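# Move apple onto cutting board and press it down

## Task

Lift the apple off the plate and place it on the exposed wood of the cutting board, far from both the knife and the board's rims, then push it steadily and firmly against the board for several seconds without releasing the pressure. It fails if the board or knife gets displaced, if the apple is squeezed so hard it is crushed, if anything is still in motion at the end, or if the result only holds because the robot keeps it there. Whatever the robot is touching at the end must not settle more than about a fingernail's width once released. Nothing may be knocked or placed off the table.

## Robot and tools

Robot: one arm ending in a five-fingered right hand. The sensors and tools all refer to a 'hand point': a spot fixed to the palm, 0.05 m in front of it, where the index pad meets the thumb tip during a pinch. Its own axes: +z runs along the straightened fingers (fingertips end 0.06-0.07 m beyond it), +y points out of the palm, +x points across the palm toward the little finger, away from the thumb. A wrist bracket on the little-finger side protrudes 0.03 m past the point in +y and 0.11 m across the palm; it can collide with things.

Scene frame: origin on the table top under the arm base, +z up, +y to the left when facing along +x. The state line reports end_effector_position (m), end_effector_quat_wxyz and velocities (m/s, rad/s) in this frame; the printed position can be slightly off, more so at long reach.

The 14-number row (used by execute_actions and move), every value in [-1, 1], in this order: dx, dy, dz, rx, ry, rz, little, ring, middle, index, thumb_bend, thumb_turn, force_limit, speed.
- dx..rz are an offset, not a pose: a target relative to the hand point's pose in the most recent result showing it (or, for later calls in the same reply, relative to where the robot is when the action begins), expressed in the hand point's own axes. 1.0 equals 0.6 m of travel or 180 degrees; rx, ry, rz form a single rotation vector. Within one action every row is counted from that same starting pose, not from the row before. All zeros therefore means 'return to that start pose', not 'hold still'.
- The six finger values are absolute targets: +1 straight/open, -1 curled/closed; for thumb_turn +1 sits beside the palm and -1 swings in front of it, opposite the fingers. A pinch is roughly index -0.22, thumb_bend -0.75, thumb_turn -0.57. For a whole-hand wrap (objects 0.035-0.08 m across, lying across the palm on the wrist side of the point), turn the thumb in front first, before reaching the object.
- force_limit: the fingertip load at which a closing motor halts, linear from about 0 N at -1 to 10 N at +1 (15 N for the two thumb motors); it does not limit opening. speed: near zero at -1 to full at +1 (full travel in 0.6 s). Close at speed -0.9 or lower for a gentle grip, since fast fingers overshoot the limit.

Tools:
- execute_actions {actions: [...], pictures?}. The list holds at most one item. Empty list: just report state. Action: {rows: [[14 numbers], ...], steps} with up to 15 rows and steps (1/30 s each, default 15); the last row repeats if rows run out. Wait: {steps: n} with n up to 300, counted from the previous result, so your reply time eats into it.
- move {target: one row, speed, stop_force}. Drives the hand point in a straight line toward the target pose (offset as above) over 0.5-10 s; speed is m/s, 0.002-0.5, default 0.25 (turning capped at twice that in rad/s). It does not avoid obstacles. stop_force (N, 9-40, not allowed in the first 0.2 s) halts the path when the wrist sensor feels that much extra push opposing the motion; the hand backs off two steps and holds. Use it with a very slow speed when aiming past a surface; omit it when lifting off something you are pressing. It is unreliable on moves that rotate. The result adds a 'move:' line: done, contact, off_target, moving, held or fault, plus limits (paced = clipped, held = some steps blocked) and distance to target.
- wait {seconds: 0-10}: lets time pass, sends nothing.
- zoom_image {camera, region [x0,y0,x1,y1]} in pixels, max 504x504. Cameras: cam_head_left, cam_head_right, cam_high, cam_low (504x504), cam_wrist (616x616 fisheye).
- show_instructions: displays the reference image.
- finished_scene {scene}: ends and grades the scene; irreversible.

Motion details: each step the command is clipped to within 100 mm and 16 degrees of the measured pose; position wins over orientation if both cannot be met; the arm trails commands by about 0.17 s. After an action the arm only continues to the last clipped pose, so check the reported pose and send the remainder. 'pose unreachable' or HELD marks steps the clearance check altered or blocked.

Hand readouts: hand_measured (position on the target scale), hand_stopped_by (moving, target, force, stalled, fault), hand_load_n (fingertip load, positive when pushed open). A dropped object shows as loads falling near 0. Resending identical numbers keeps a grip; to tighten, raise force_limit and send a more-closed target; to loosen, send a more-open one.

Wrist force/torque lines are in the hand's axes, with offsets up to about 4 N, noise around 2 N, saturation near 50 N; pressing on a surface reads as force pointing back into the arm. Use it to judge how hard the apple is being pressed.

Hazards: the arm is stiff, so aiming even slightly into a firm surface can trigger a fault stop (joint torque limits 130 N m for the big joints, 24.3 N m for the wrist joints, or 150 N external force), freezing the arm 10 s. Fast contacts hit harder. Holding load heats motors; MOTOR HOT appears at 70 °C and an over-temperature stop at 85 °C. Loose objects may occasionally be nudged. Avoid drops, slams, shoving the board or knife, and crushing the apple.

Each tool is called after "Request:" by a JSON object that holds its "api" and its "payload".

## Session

Request:
{"api": "execute_actions", "payload": {"actions": []}}

Scene clock: 0.00 s of 4800.00 s.
end_effector_position=(+0.9642, -0.4112, +0.3370) hand_measured=(+1.000, +1.000, +1.000, +1.000, +1.000, +1.000) hand_load_n=(+0.0, +0.0, +0.0, +0.0, +0.0, +0.0) hand_stopped_by=(target, target, target, target, target, target) hand_force_limit=0.00 hand_speed=-0.80 end_effector_quat_wxyz=(-0.017, +0.633, -0.354, +0.688) end_effector_velocity=(-0.000, -0.001, +0.000) end_effector_angular_velocity=(+0.000, +0.001, -0.001)
Joint positions: [-0.516 -0.6    0.682 -0.22   1.519 -3.988]
Joint velocities: [-0.001 -0.    -0.     0.001 -0.001 -0.   ]
Motor temperatures (°C, as the motors report them): [26 25 25 32 32 34]
Wrist force (N, on the end effector, along its own x y z axes, offset not removed): no reading
Wrist torque (N m, same axes, about the end effector's origin, offset not removed): no reading
Hand target: +0.964, -0.411, +0.337; -0.017, +0.633, -0.354, +0.688

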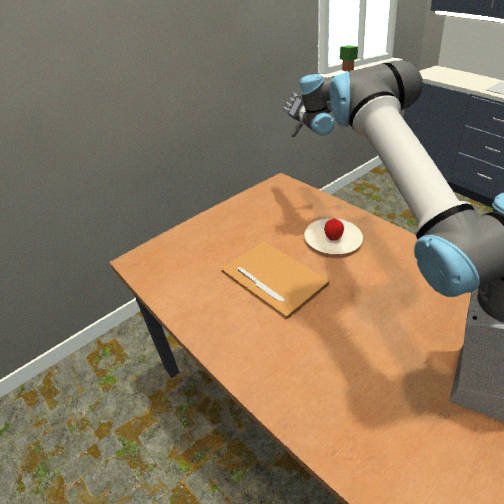

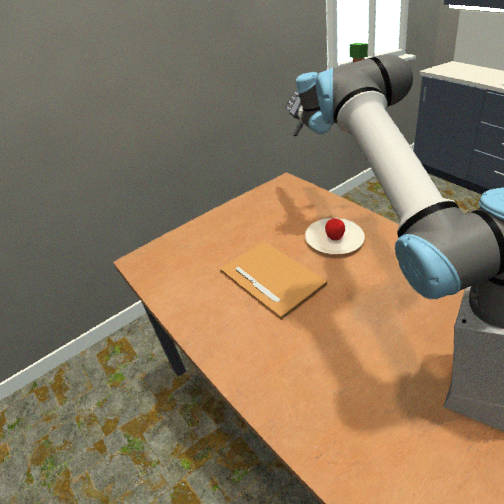

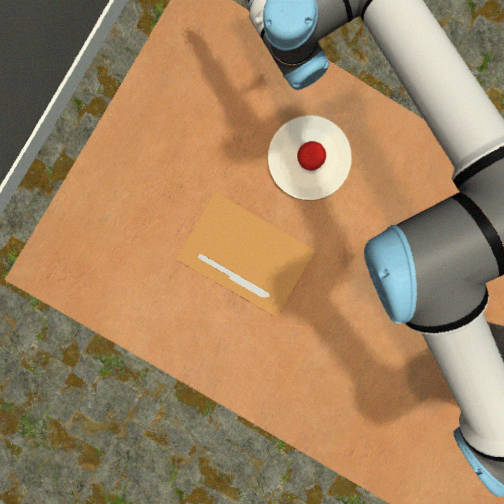

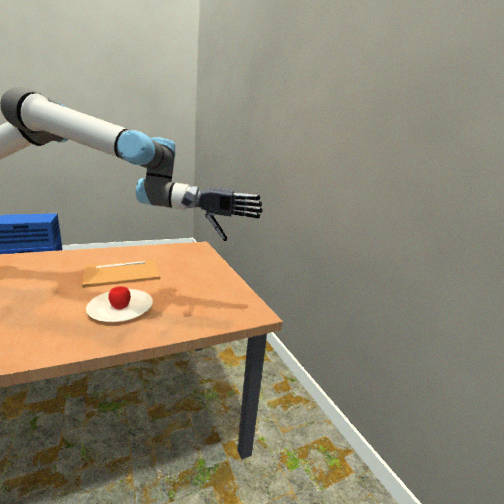

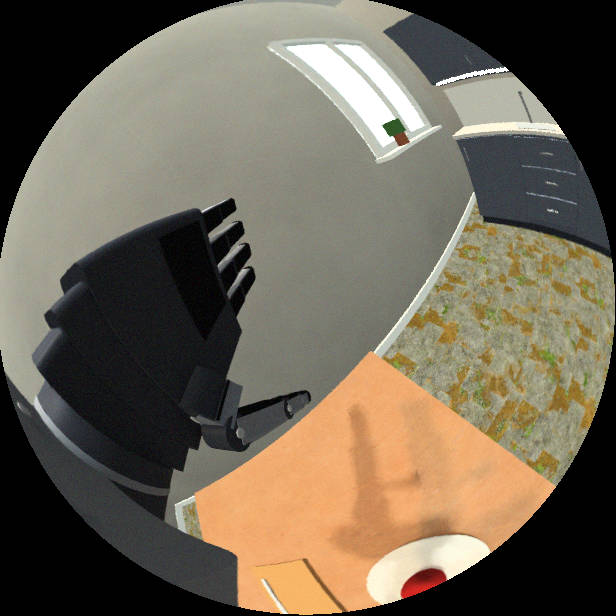

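Request:
{"api": "zoom_image", "payload": {"camera": "cam_high", "region": [160,110,370,320]}}

Region (160, 110, 370, 320) of cam_high's 504x504 image, scaled by 2.400, with more detail than that image has.

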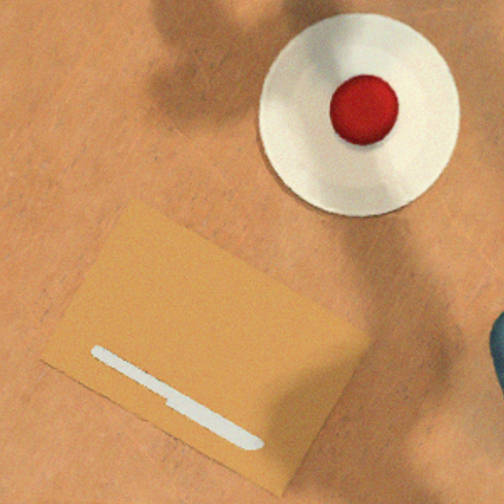

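Request:
{"api": "move", "payload": {"target": [-0.354,0.146,-0.63,-0.13,-0.245,0.245,1,1,1,1,1,-1,0,0.5], "speed": 0.3}}

Request:
{"api": "move", "payload": {"target": [0,0.047,0.047,0,0,0,1,1,1,1,1,-1,0,0.5], "speed": 0.08}}

Request:
{"api": "zoom_image", "payload": {"camera": "cam_high", "region": [256,93,386,223]}}

Request:
{"api": "zoom_image", "payload": {"camera": "cam_low", "region": [55,230,185,360]}}

Scene clock: 7.03 s of 4800.00 s.
end_effector_position=(+0.6352, -0.2012, +0.1295) hand_measured=(+1.000, +1.000, +1.000, +1.000, +1.000, -1.000) hand_load_n=(+0.0, +0.0, +0.0, +0.0, +0.0, +0.0) hand_stopped_by=(target, target, target, target, target, target) hand_force_limit=0.00 hand_speed=0.50 end_effector_quat_wxyz=(-0.270, +0.654, -0.653, +0.271) end_effector_velocity=(-0.001, +0.002, -0.001) end_effector_angular_velocity=(+0.004, +0.002, +0.002)
Joint positions: [-0.689 -0.854  1.557 -0.018  0.927 -3.516]
Joint velocities: [-0.     0.002  0.002  0.001 -0.003 -0.001]
Motor temperatures (°C, as the motors report them): [26 25 25 32 32 34]
Wrist force (N, on the end effector, along its own x y z axes, offset not removed): [1.9 -1.2 -2.2]
Wrist torque (N m, same axes, about the end effector's origin, offset not removed): [-0.19 -0.06 0.16]
Hand target: +0.635, -0.201, +0.129; -0.270, +0.654, -0.653, +0.271
Off the commanded pose: 0.000 m, 0 deg.
After step 100, 1.13 s passed at rest.
move: done

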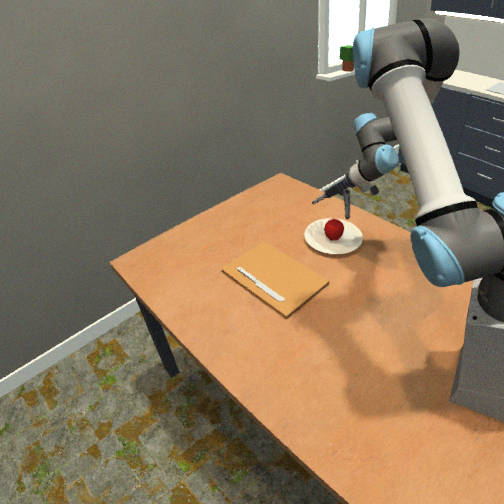

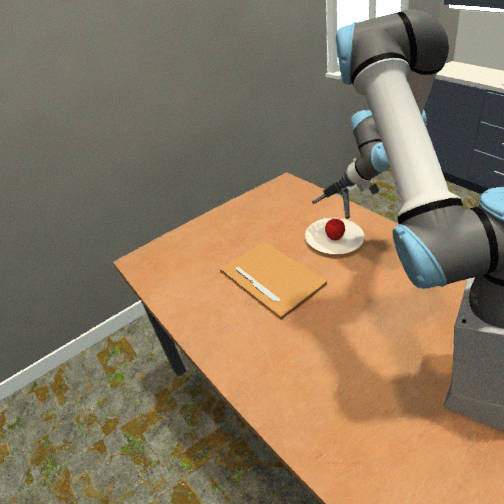

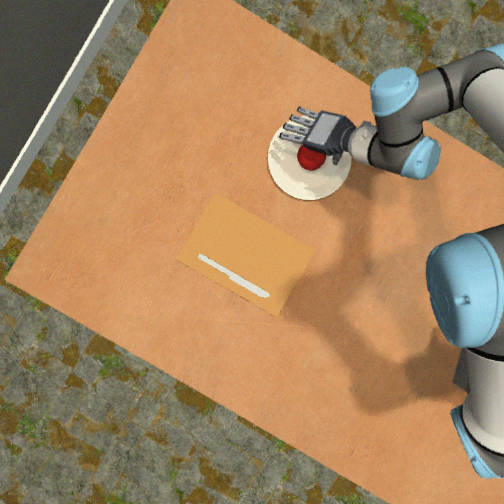

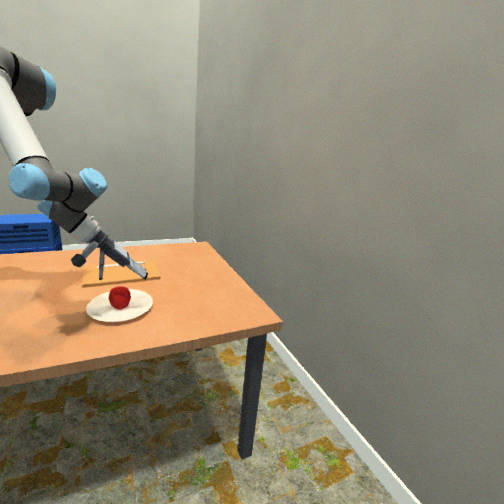

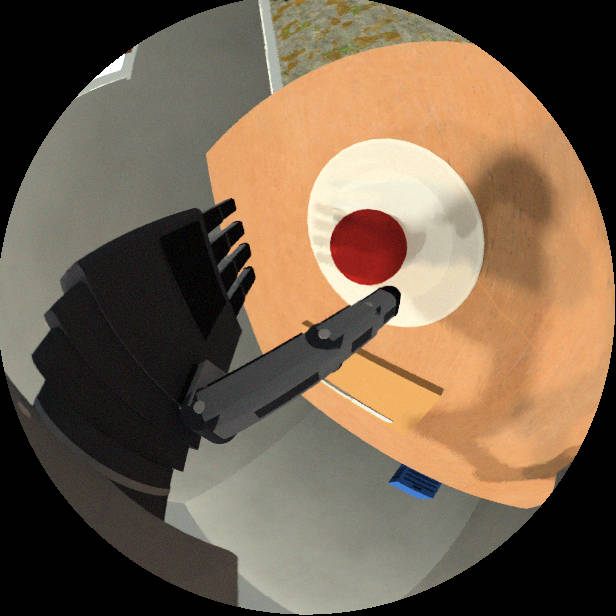

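Scene clock: 7.97 s of 4800.00 s.
end_effector_position=(+0.6351, -0.2013, +0.0899) hand_measured=(+1.000, +1.000, +1.000, +1.000, +1.000, -1.000) hand_load_n=(+0.0, +0.0, +0.0, +0.0, +0.0, +0.0) hand_stopped_by=(target, target, target, target, target, target) hand_force_limit=0.00 hand_speed=0.50 end_effector_quat_wxyz=(-0.270, +0.654, -0.653, +0.271) end_effector_velocity=(+0.001, +0.001, -0.002) end_effector_angular_velocity=(-0.001, -0.001, +0.002)
Joint positions: [-0.672 -0.782  1.542 -0.083  0.94  -3.503]
Joint velocities: [ 0.003  0.004 -0.002 -0.004  0.001  0.001]
Motor temperatures (°C, as the motors report them): [26 25 25 32 32 34]
Wrist force (N, on the end effector, along its own x y z axes, offset not removed): [-0.2 0.4 -2.4]
Wrist torque (N m, same axes, about the end effector's origin, offset not removed): [0.20 0.27 0.01]
Hand target: +0.635, -0.201, +0.090; -0.270, +0.654, -0.653, +0.271
Off the commanded pose: 0.000 m, 0 deg.
move: done

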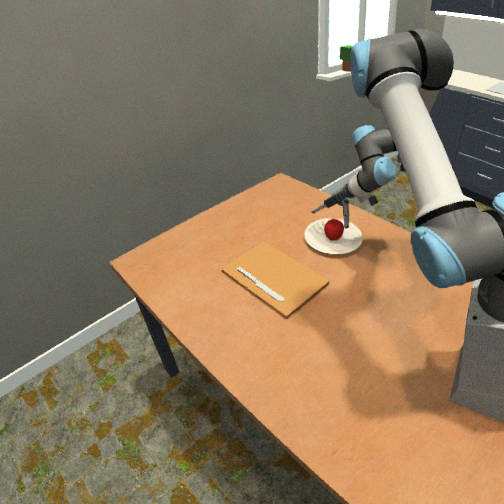

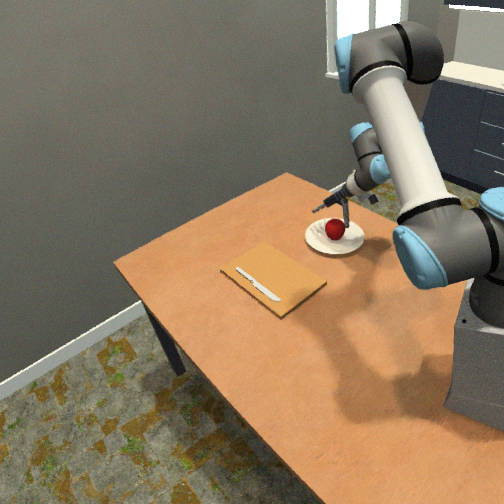

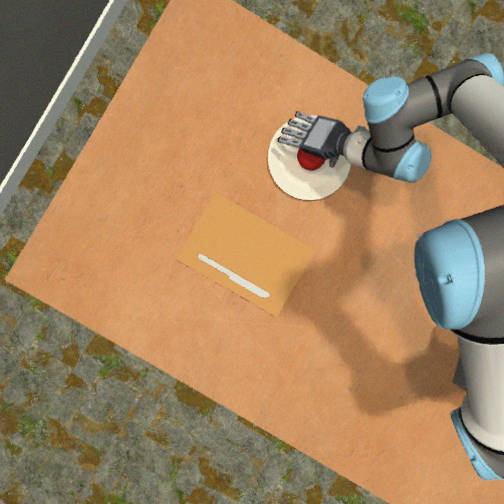

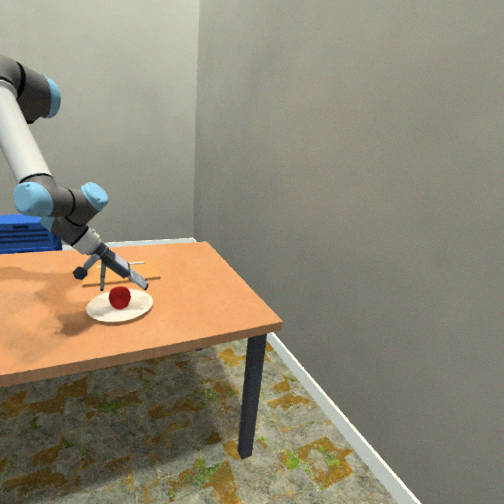

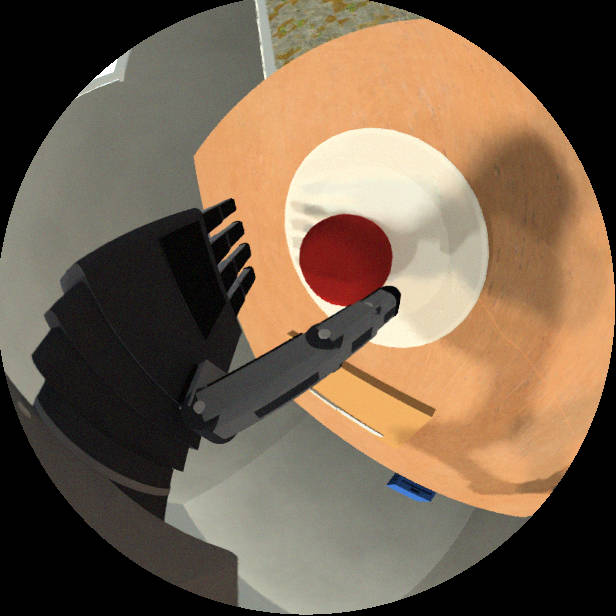

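Region (256, 93, 386, 223) of cam_high's 504x504 image, scaled by 3.877, with more detail than that image has.

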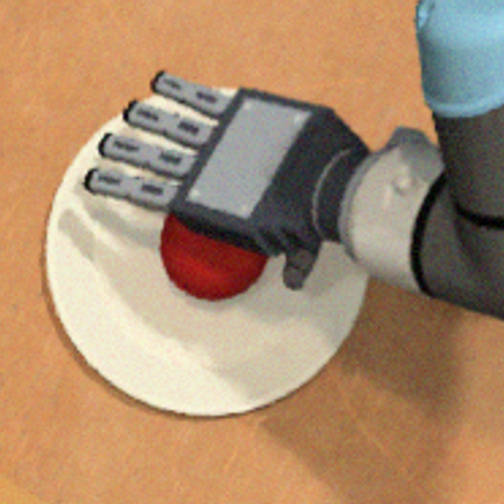

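Region (55, 230, 185, 360) of cam_low's 504x504 image, scaled by 3.877, with more detail than that image has.

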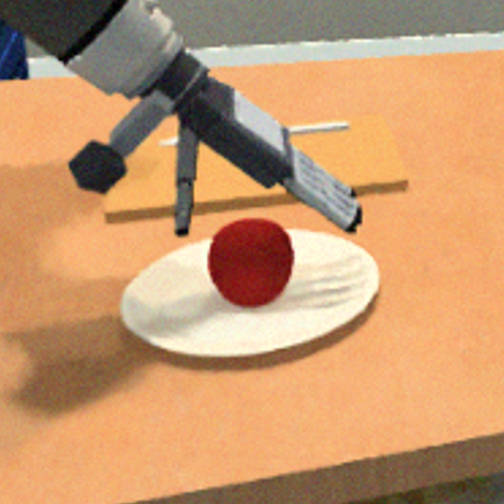

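Request:
{"api": "move", "payload": {"target": [-0.005,0.046,0.0554,0,0,0,1,0.45,0.45,0.45,1,-1,-0.4,-0.6], "speed": 0.06}}

Request:
{"api": "move", "payload": {"target": [0,0,0,0,0,0,1,-0.3,-0.3,-0.3,0,-1,0.0,-0.85]}}

Request:
{"api": "zoom_image", "payload": {"camera": "cam_low", "region": [55,230,185,360]}}

Scene clock: 10.33 s of 4800.00 s.
end_effector_position=(+0.6391, -0.1984, +0.0470) hand_measured=(+1.000, +0.450, +0.450, +0.450, +1.000, -1.000) hand_load_n=(+0.0, +0.0, +0.0, +0.0, +0.0, +0.0) hand_stopped_by=(target, target, target, target, target, target) hand_force_limit=-0.40 hand_speed=-0.60 end_effector_quat_wxyz=(-0.270, +0.654, -0.653, +0.271) end_effector_velocity=(+0.000, -0.000, -0.001) end_effector_angular_velocity=(-0.000, -0.001, -0.000)
Joint positions: [-0.646 -0.7    1.509 -0.144  0.96  -3.483]
Joint velocities: [ 0.     0.002 -0.002 -0.002  0.     0.001]
Motor temperatures (°C, as the motors report them): [26 25 25 32 32 34]
Wrist force (N, on the end effector, along its own x y z axes, offset not removed): [0.0 0.5 -2.8]
Wrist torque (N m, same axes, about the end effector's origin, offset not removed): [0.21 0.27 0.07]
Hand target: +0.639, -0.198, +0.047; -0.270, +0.654, -0.653, +0.271
Off the commanded pose: 0.000 m, 0 deg.
move: done

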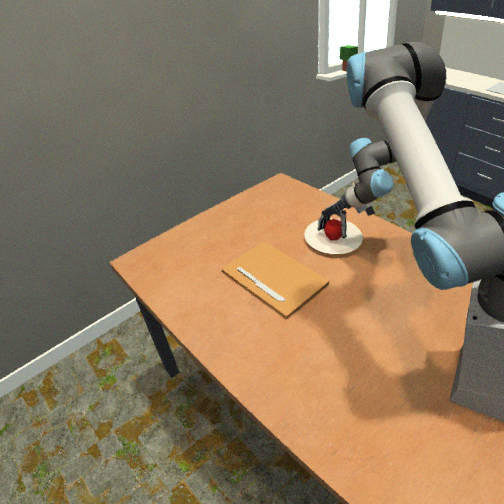

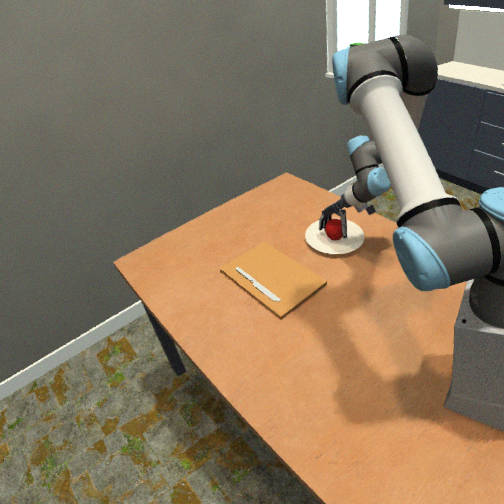

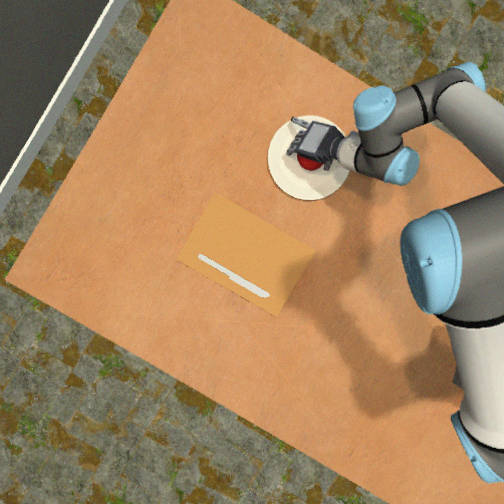

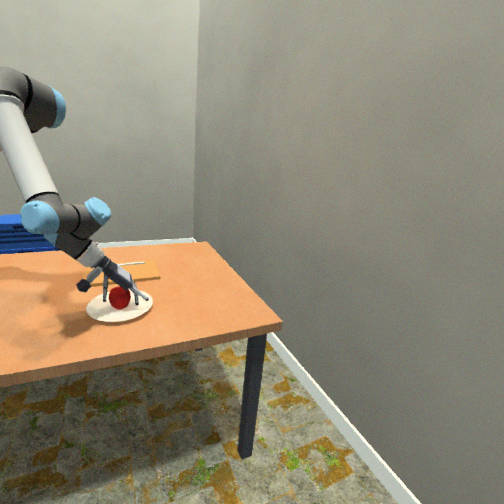

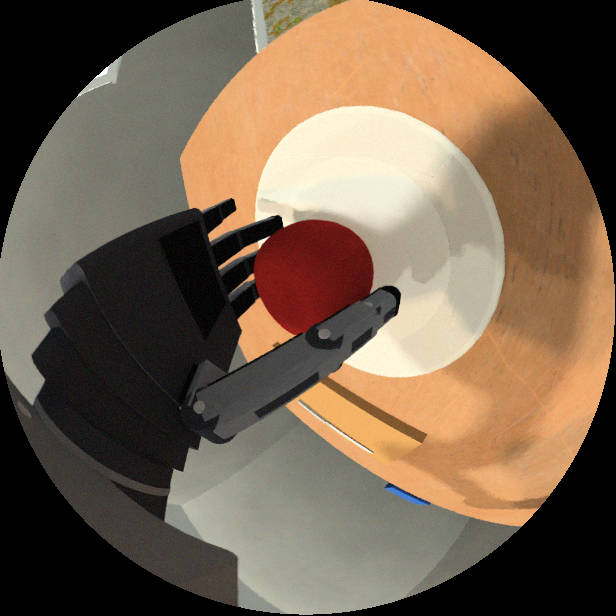

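Scene clock: 12.10 s of 4800.00 s.
end_effector_position=(+0.6391, -0.1984, +0.0470) hand_measured=(+1.000, +0.078, +0.194, +0.162, +0.832, -1.000) hand_load_n=(+0.0, +6.5, +3.0, +5.0, +10.0, +2.0) hand_stopped_by=(target, force, force, force, force, target) hand_force_limit=0.00 hand_speed=-0.85 end_effector_quat_wxyz=(-0.270, +0.654, -0.653, +0.271) end_effector_velocity=(-0.001, -0.001, -0.001) end_effector_angular_velocity=(+0.001, +0.001, -0.002)
Joint positions: [-0.646 -0.7    1.509 -0.144  0.96  -3.483]
Joint velocities: [-0.002  0.002  0.    -0.     0.    -0.   ]
Motor temperatures (°C, as the motors report them): [26 25 25 32 32 34]
Wrist force (N, on the end effector, along its own x y z axes, offset not removed): [0.2 1.4 -0.6]
Wrist torque (N m, same axes, about the end effector's origin, offset not removed): [0.09 0.21 0.05]
Hand target: +0.639, -0.198, +0.047; -0.270, +0.654, -0.653, +0.271
Off the commanded pose: 0.000 m, 0 deg.
move: done

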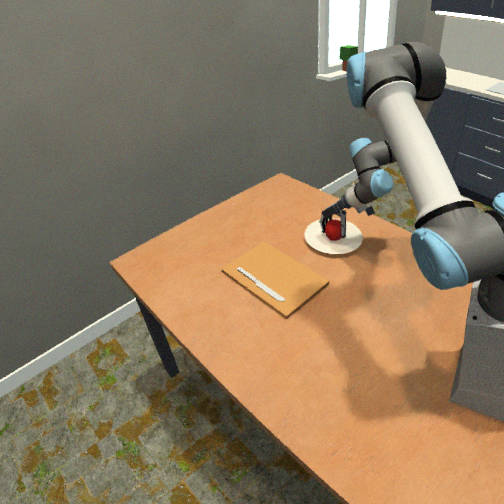

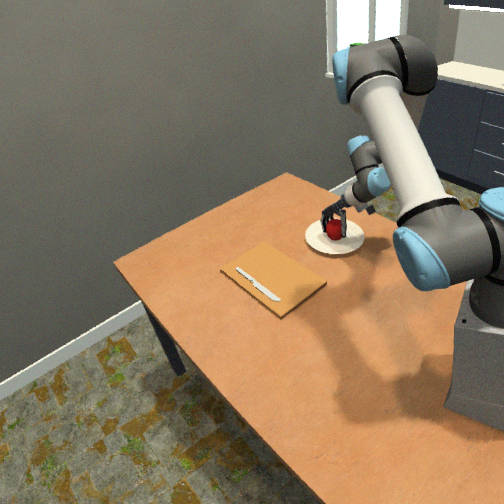

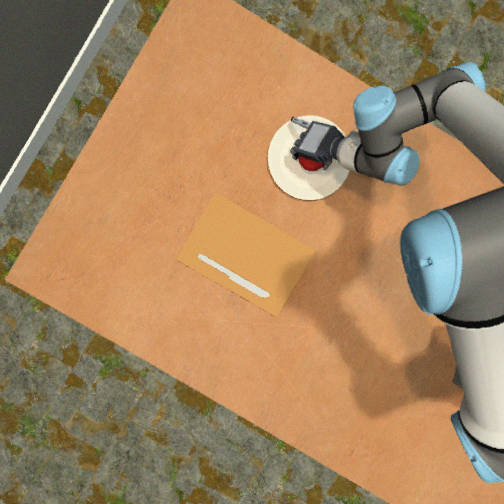

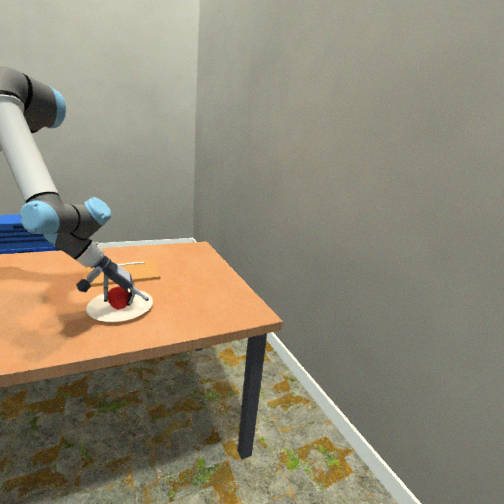

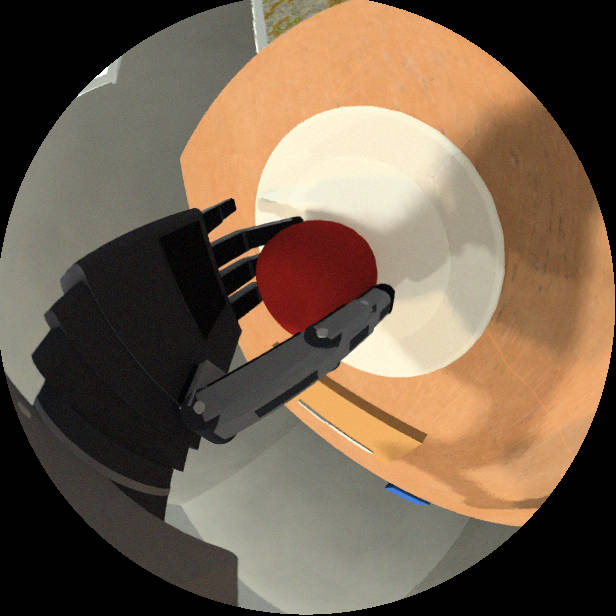

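Region (55, 230, 185, 360) of cam_low's 504x504 image, scaled by 3.877, with more detail than that image has.

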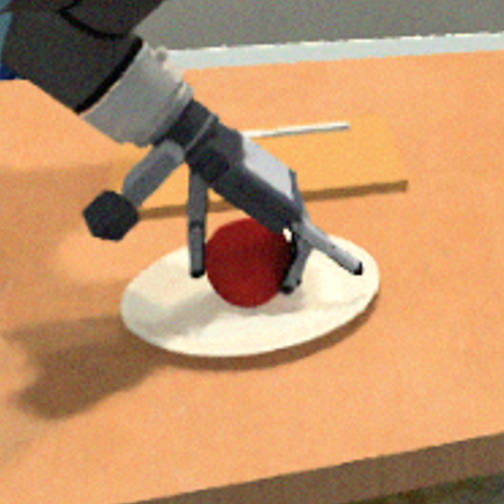

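Request:
{"api": "move", "payload": {"target": [0,-0.059,-0.059,0,0,0,1,-0.3,-0.3,-0.3,0,-1,0.0,-0.85], "speed": 0.1}}

Request:
{"api": "move", "payload": {"target": [-0.463,0.0118,0.059,0,0,0,1,-0.3,-0.3,-0.3,0,-1,0.0,-0.85], "speed": 0.2}}

Request:
{"api": "zoom_image", "payload": {"camera": "cam_high", "region": [170,180,330,340]}}

Request:
{"api": "zoom_image", "payload": {"camera": "cam_low", "region": [60,200,180,320]}}

Scene clock: 14.63 s of 4800.00 s.
end_effector_position=(+0.6391, -0.1983, +0.0969) hand_measured=(+1.000, +0.078, +0.194, +0.162, +0.832, -1.000) hand_load_n=(+0.0, +6.5, +3.0, +5.5, +10.0, +2.0) hand_stopped_by=(target, force, force, force, force, target) hand_force_limit=0.00 hand_speed=-0.85 end_effector_quat_wxyz=(-0.270, +0.654, -0.653, +0.271) end_effector_velocity=(+0.000, -0.000, +0.003) end_effector_angular_velocity=(-0.001, -0.001, +0.000)
Joint positions: [-0.666 -0.794  1.539 -0.07   0.944 -3.498]
Joint velocities: [-0.001 -0.005  0.001  0.003 -0.    -0.001]
Motor temperatures (°C, as the motors report them): [26 25 25 32 32 34]
Wrist force (N, on the end effector, along its own x y z axes, offset not removed): [0.9 2.2 -1.3]
Wrist torque (N m, same axes, about the end effector's origin, offset not removed): [0.25 0.12 0.21]
Hand target: +0.639, -0.198, +0.097; -0.270, +0.654, -0.653, +0.271
Off the commanded pose: 0.000 m, 0 deg.
move: done

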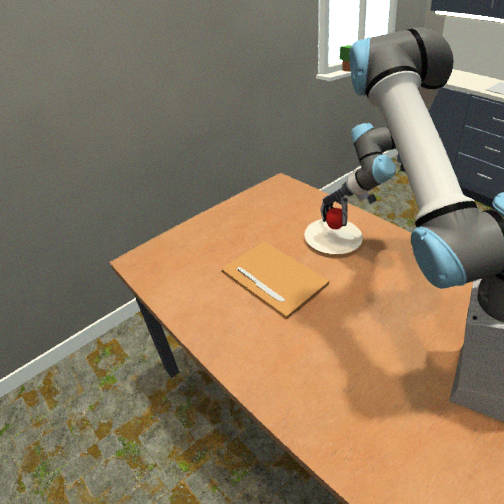

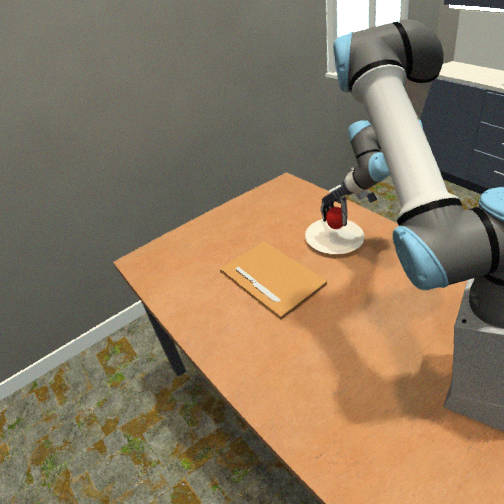

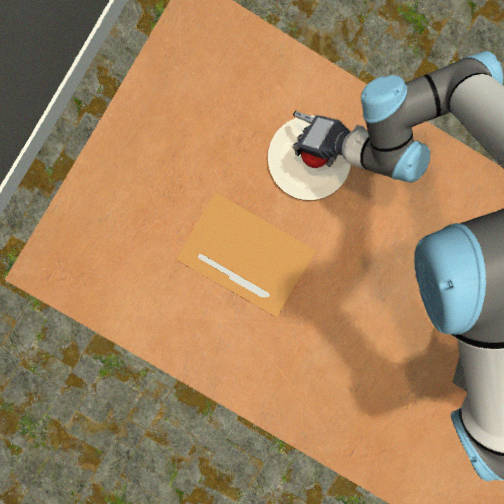

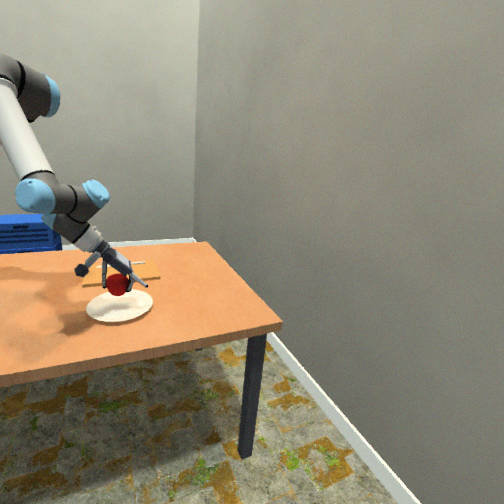

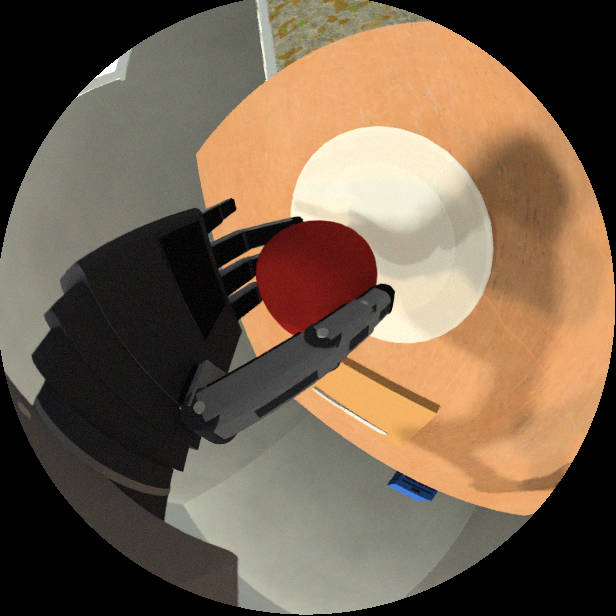

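Scene clock: 16.63 s of 4800.00 s.
end_effector_position=(+0.6587, +0.0795, +0.0663) hand_measured=(+1.000, +0.078, +0.194, +0.162, +0.832, -1.000) hand_load_n=(+0.0, +6.5, +3.0, +5.5, +10.0, +2.0) hand_stopped_by=(target, force, force, force, force, target) hand_force_limit=0.00 hand_speed=-0.85 end_effector_quat_wxyz=(-0.270, +0.654, -0.653, +0.271) end_effector_velocity=(+0.000, +0.002, -0.000) end_effector_angular_velocity=(-0.001, +0.001, -0.001)
Joint positions: [-0.145 -0.865  1.671 -0.264  1.376 -3.175]
Joint velocities: [ 0.004  0.001 -0.002  0.002  0.004  0.002]
Motor temperatures (°C, as the motors report them): [26 25 25 32 32 34]
Wrist force (N, on the end effector, along its own x y z axes, offset not removed): [-0.7 0.1 -1.8]
Wrist torque (N m, same axes, about the end effector's origin, offset not removed): [-0.09 0.34 -0.04]
Hand target: +0.659, +0.080, +0.066; -0.270, +0.654, -0.653, +0.271
Off the commanded pose: 0.000 m, 0 deg.
move: done

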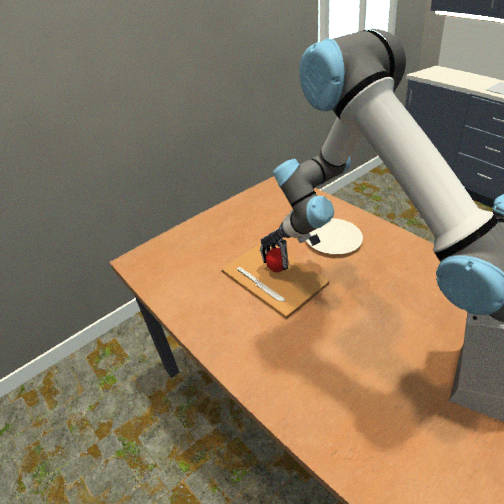

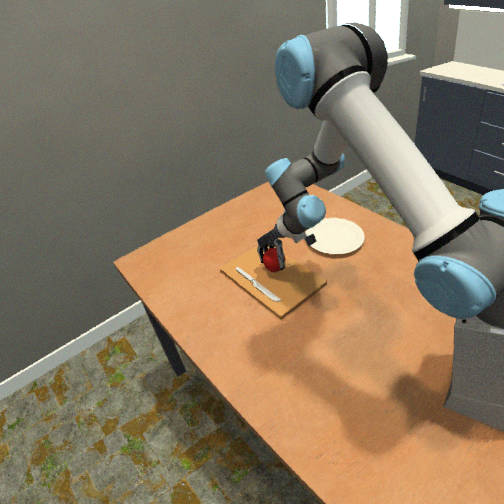

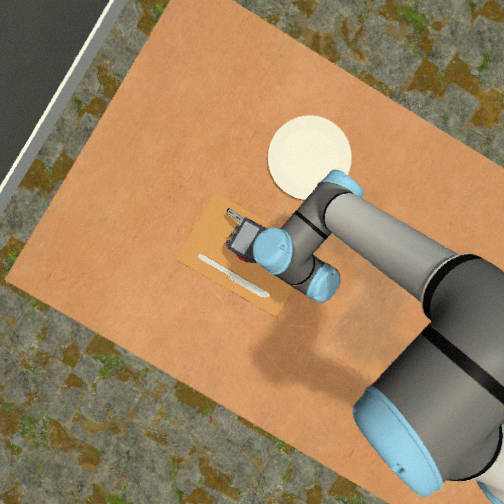

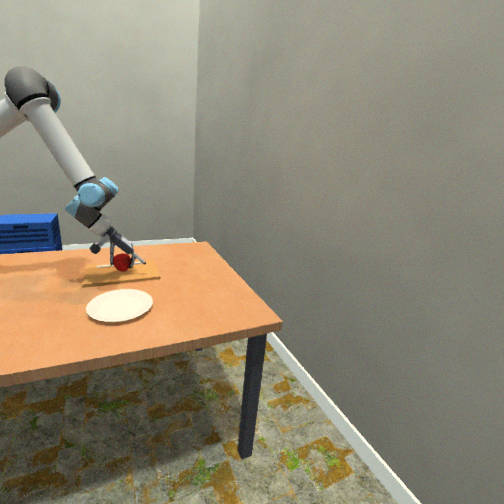

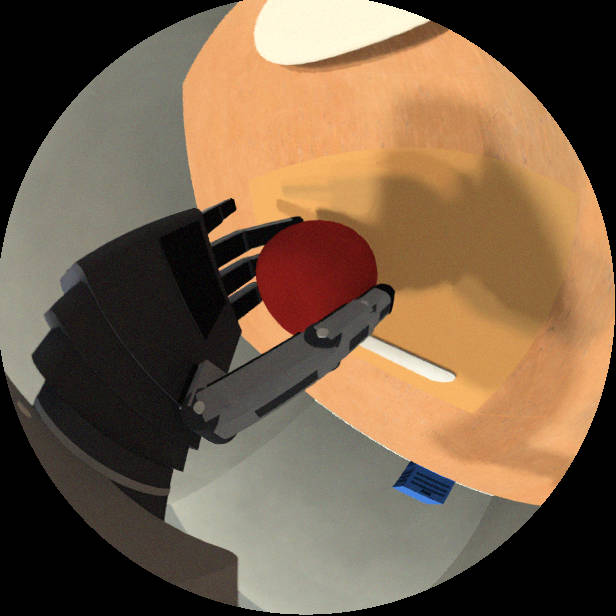

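Region (170, 180, 330, 340) of cam_high's 504x504 image, scaled by 3.150, with more detail than that image has.

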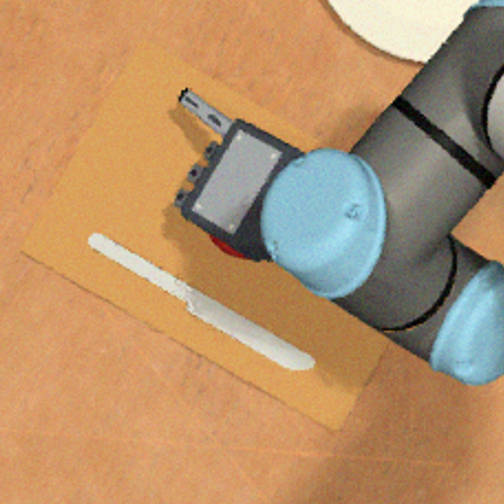

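Region (60, 200, 180, 320) of cam_low's 504x504 image, scaled by 4.200, with more detail than that image has.

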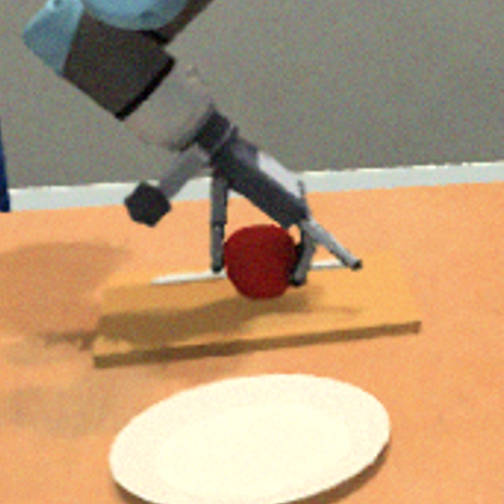

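Position is good. Lower and set down.

Request:
{"api": "move", "payload": {"target": [0,0.008,0.008,0,0,0,1,-0.3,-0.3,-0.3,0,-1,0.0,-0.85], "speed": 0.02}}

Request:
{"api": "move", "payload": {"target": [0,0.014,0.014,0,0,0,1,-0.3,-0.3,-0.3,0,-1,0.0,-0.85], "speed": 0.004, "stop_force": 9}}

Scene clock: 18.97 s of 4800.00 s.
end_effector_position=(+0.6587, +0.0795, +0.0597) hand_measured=(+1.000, +0.078, +0.194, +0.162, +0.832, -1.000) hand_load_n=(+0.0, +6.5, +3.0, +5.5, +10.0, +2.0) hand_stopped_by=(target, force, force, force, force, target) hand_force_limit=0.00 hand_speed=-0.85 end_effector_quat_wxyz=(-0.270, +0.654, -0.653, +0.271) end_effector_velocity=(+0.000, -0.002, -0.002) end_effector_angular_velocity=(-0.001, +0.000, -0.002)
Joint positions: [-0.143 -0.851  1.666 -0.274  1.378 -3.174]
Joint velocities: [-0.002  0.005 -0.002 -0.003  0.001  0.   ]
Motor temperatures (°C, as the motors report them): [26 25 25 32 32 34]
Wrist force (N, on the end effector, along its own x y z axes, offset not removed): [-0.1 0.1 -0.8]
Wrist torque (N m, same axes, about the end effector's origin, offset not removed): [-0.03 0.21 0.09]
Hand target: +0.659, +0.079, +0.059; -0.270, +0.654, -0.653, +0.271
Off the commanded pose: 0.000 m, 0 deg.
move: done

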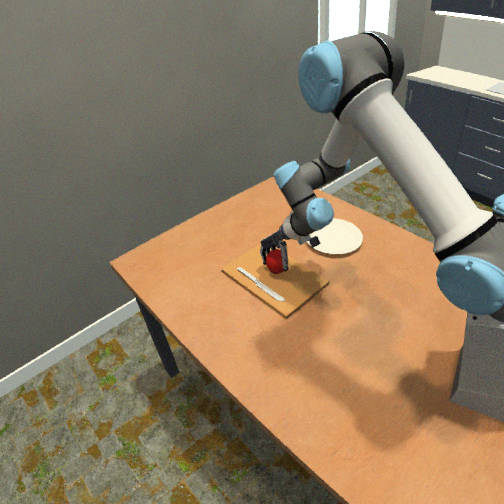

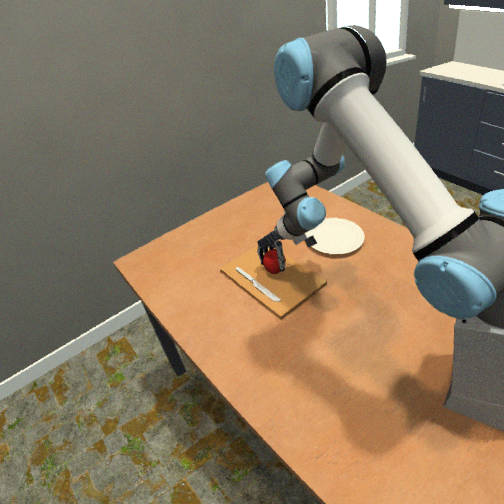

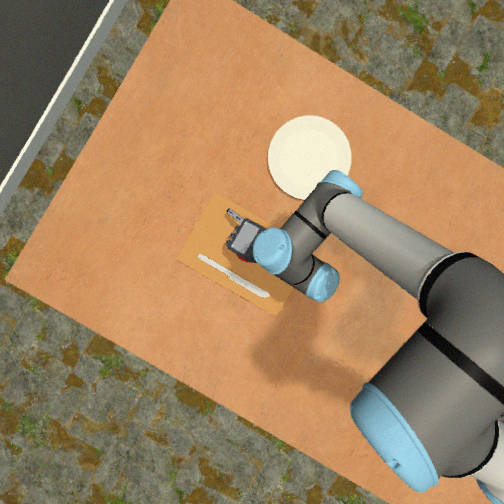

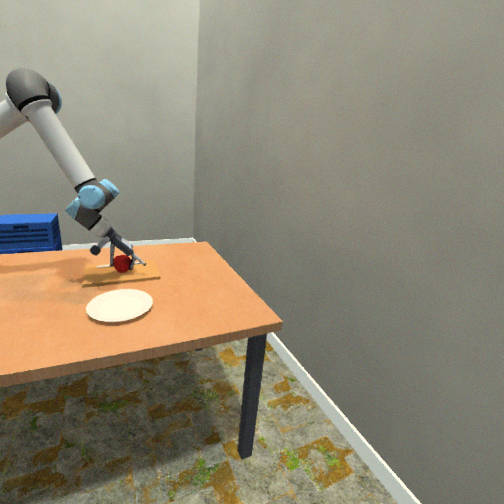

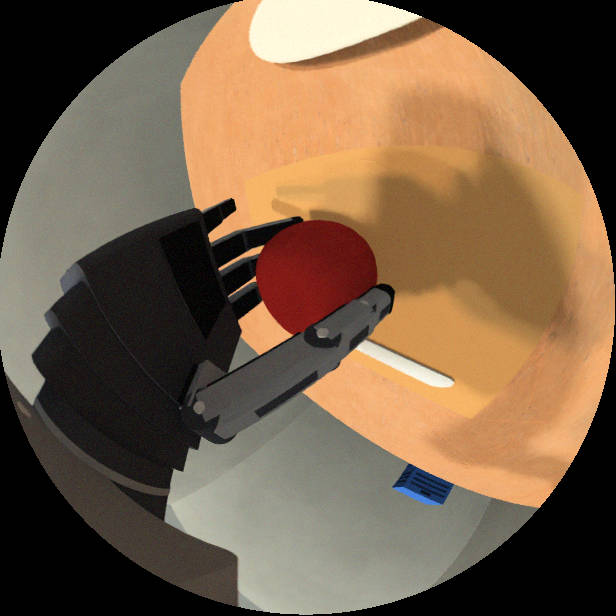

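Scene clock: 20.83 s of 4800.00 s.
end_effector_position=(+0.6589, +0.0795, +0.0538) hand_measured=(+1.000, +0.078, +0.194, +0.162, +0.832, -1.000) hand_load_n=(+0.0, +6.0, +2.0, +4.0, +10.5, +1.0) hand_stopped_by=(target, force, force, force, force, target) hand_force_limit=0.00 hand_speed=-0.85 end_effector_quat_wxyz=(-0.270, +0.654, -0.653, +0.271) end_effector_velocity=(+0.001, +0.001, +0.002) end_effector_angular_velocity=(-0.000, -0.003, +0.002)
Joint positions: [-0.142 -0.839  1.662 -0.283  1.379 -3.174]
Joint velocities: [ 0.002 -0.003  0.     0.     0.     0.   ]
Motor temperatures (°C, as the motors report them): [26 25 25 32 32 34]
Wrist force (N, on the end effector, along its own x y z axes, offset not removed): [0.3 -5.2 -12.8]
Wrist torque (N m, same axes, about the end effector's origin, offset not removed): [-0.11 0.38 0.03]
Hand target: +0.659, +0.079, +0.054; -0.270, +0.654, -0.653, +0.271
Off the commanded pose: 0.006 m, 0 deg.
move: contact

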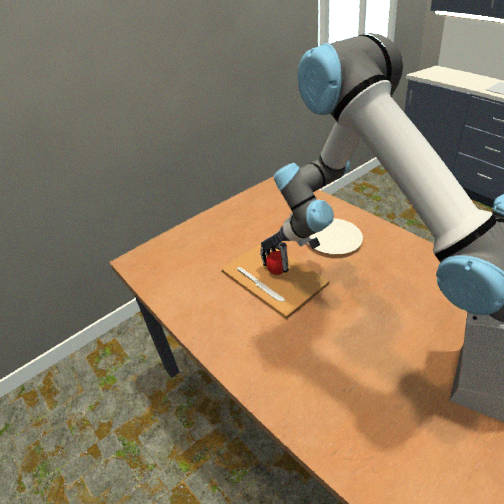

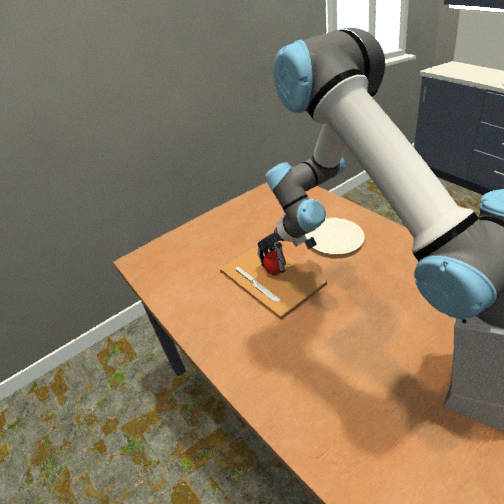

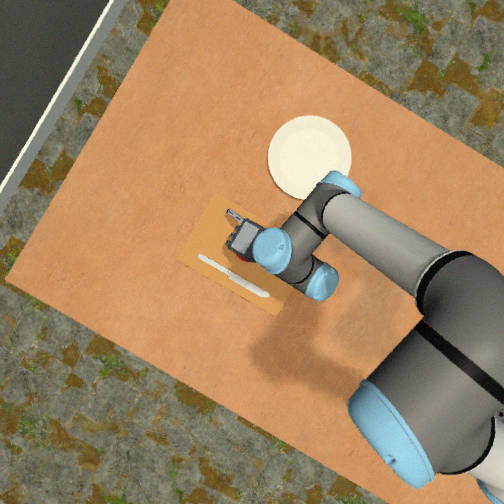

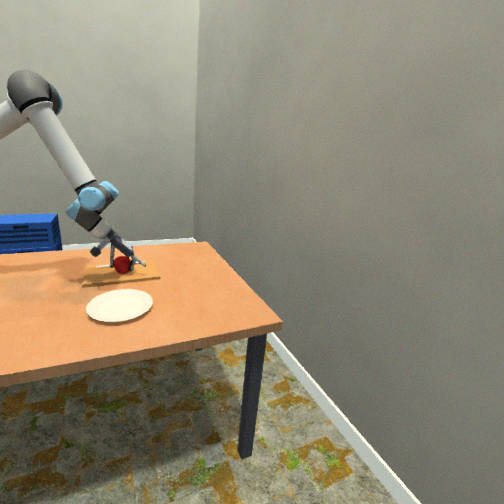

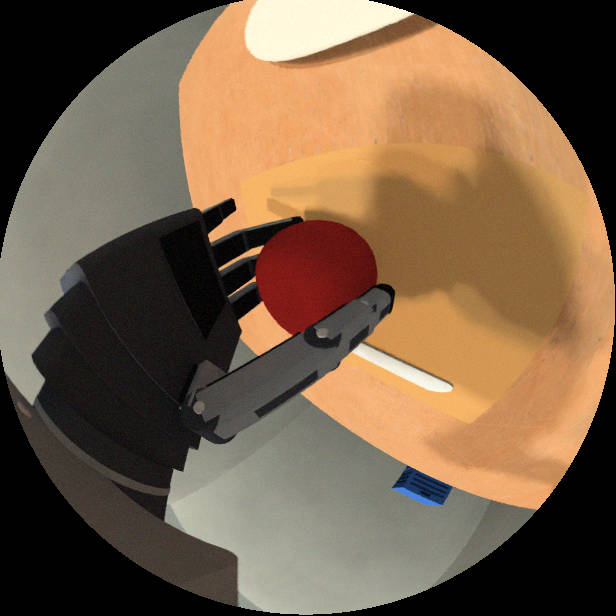

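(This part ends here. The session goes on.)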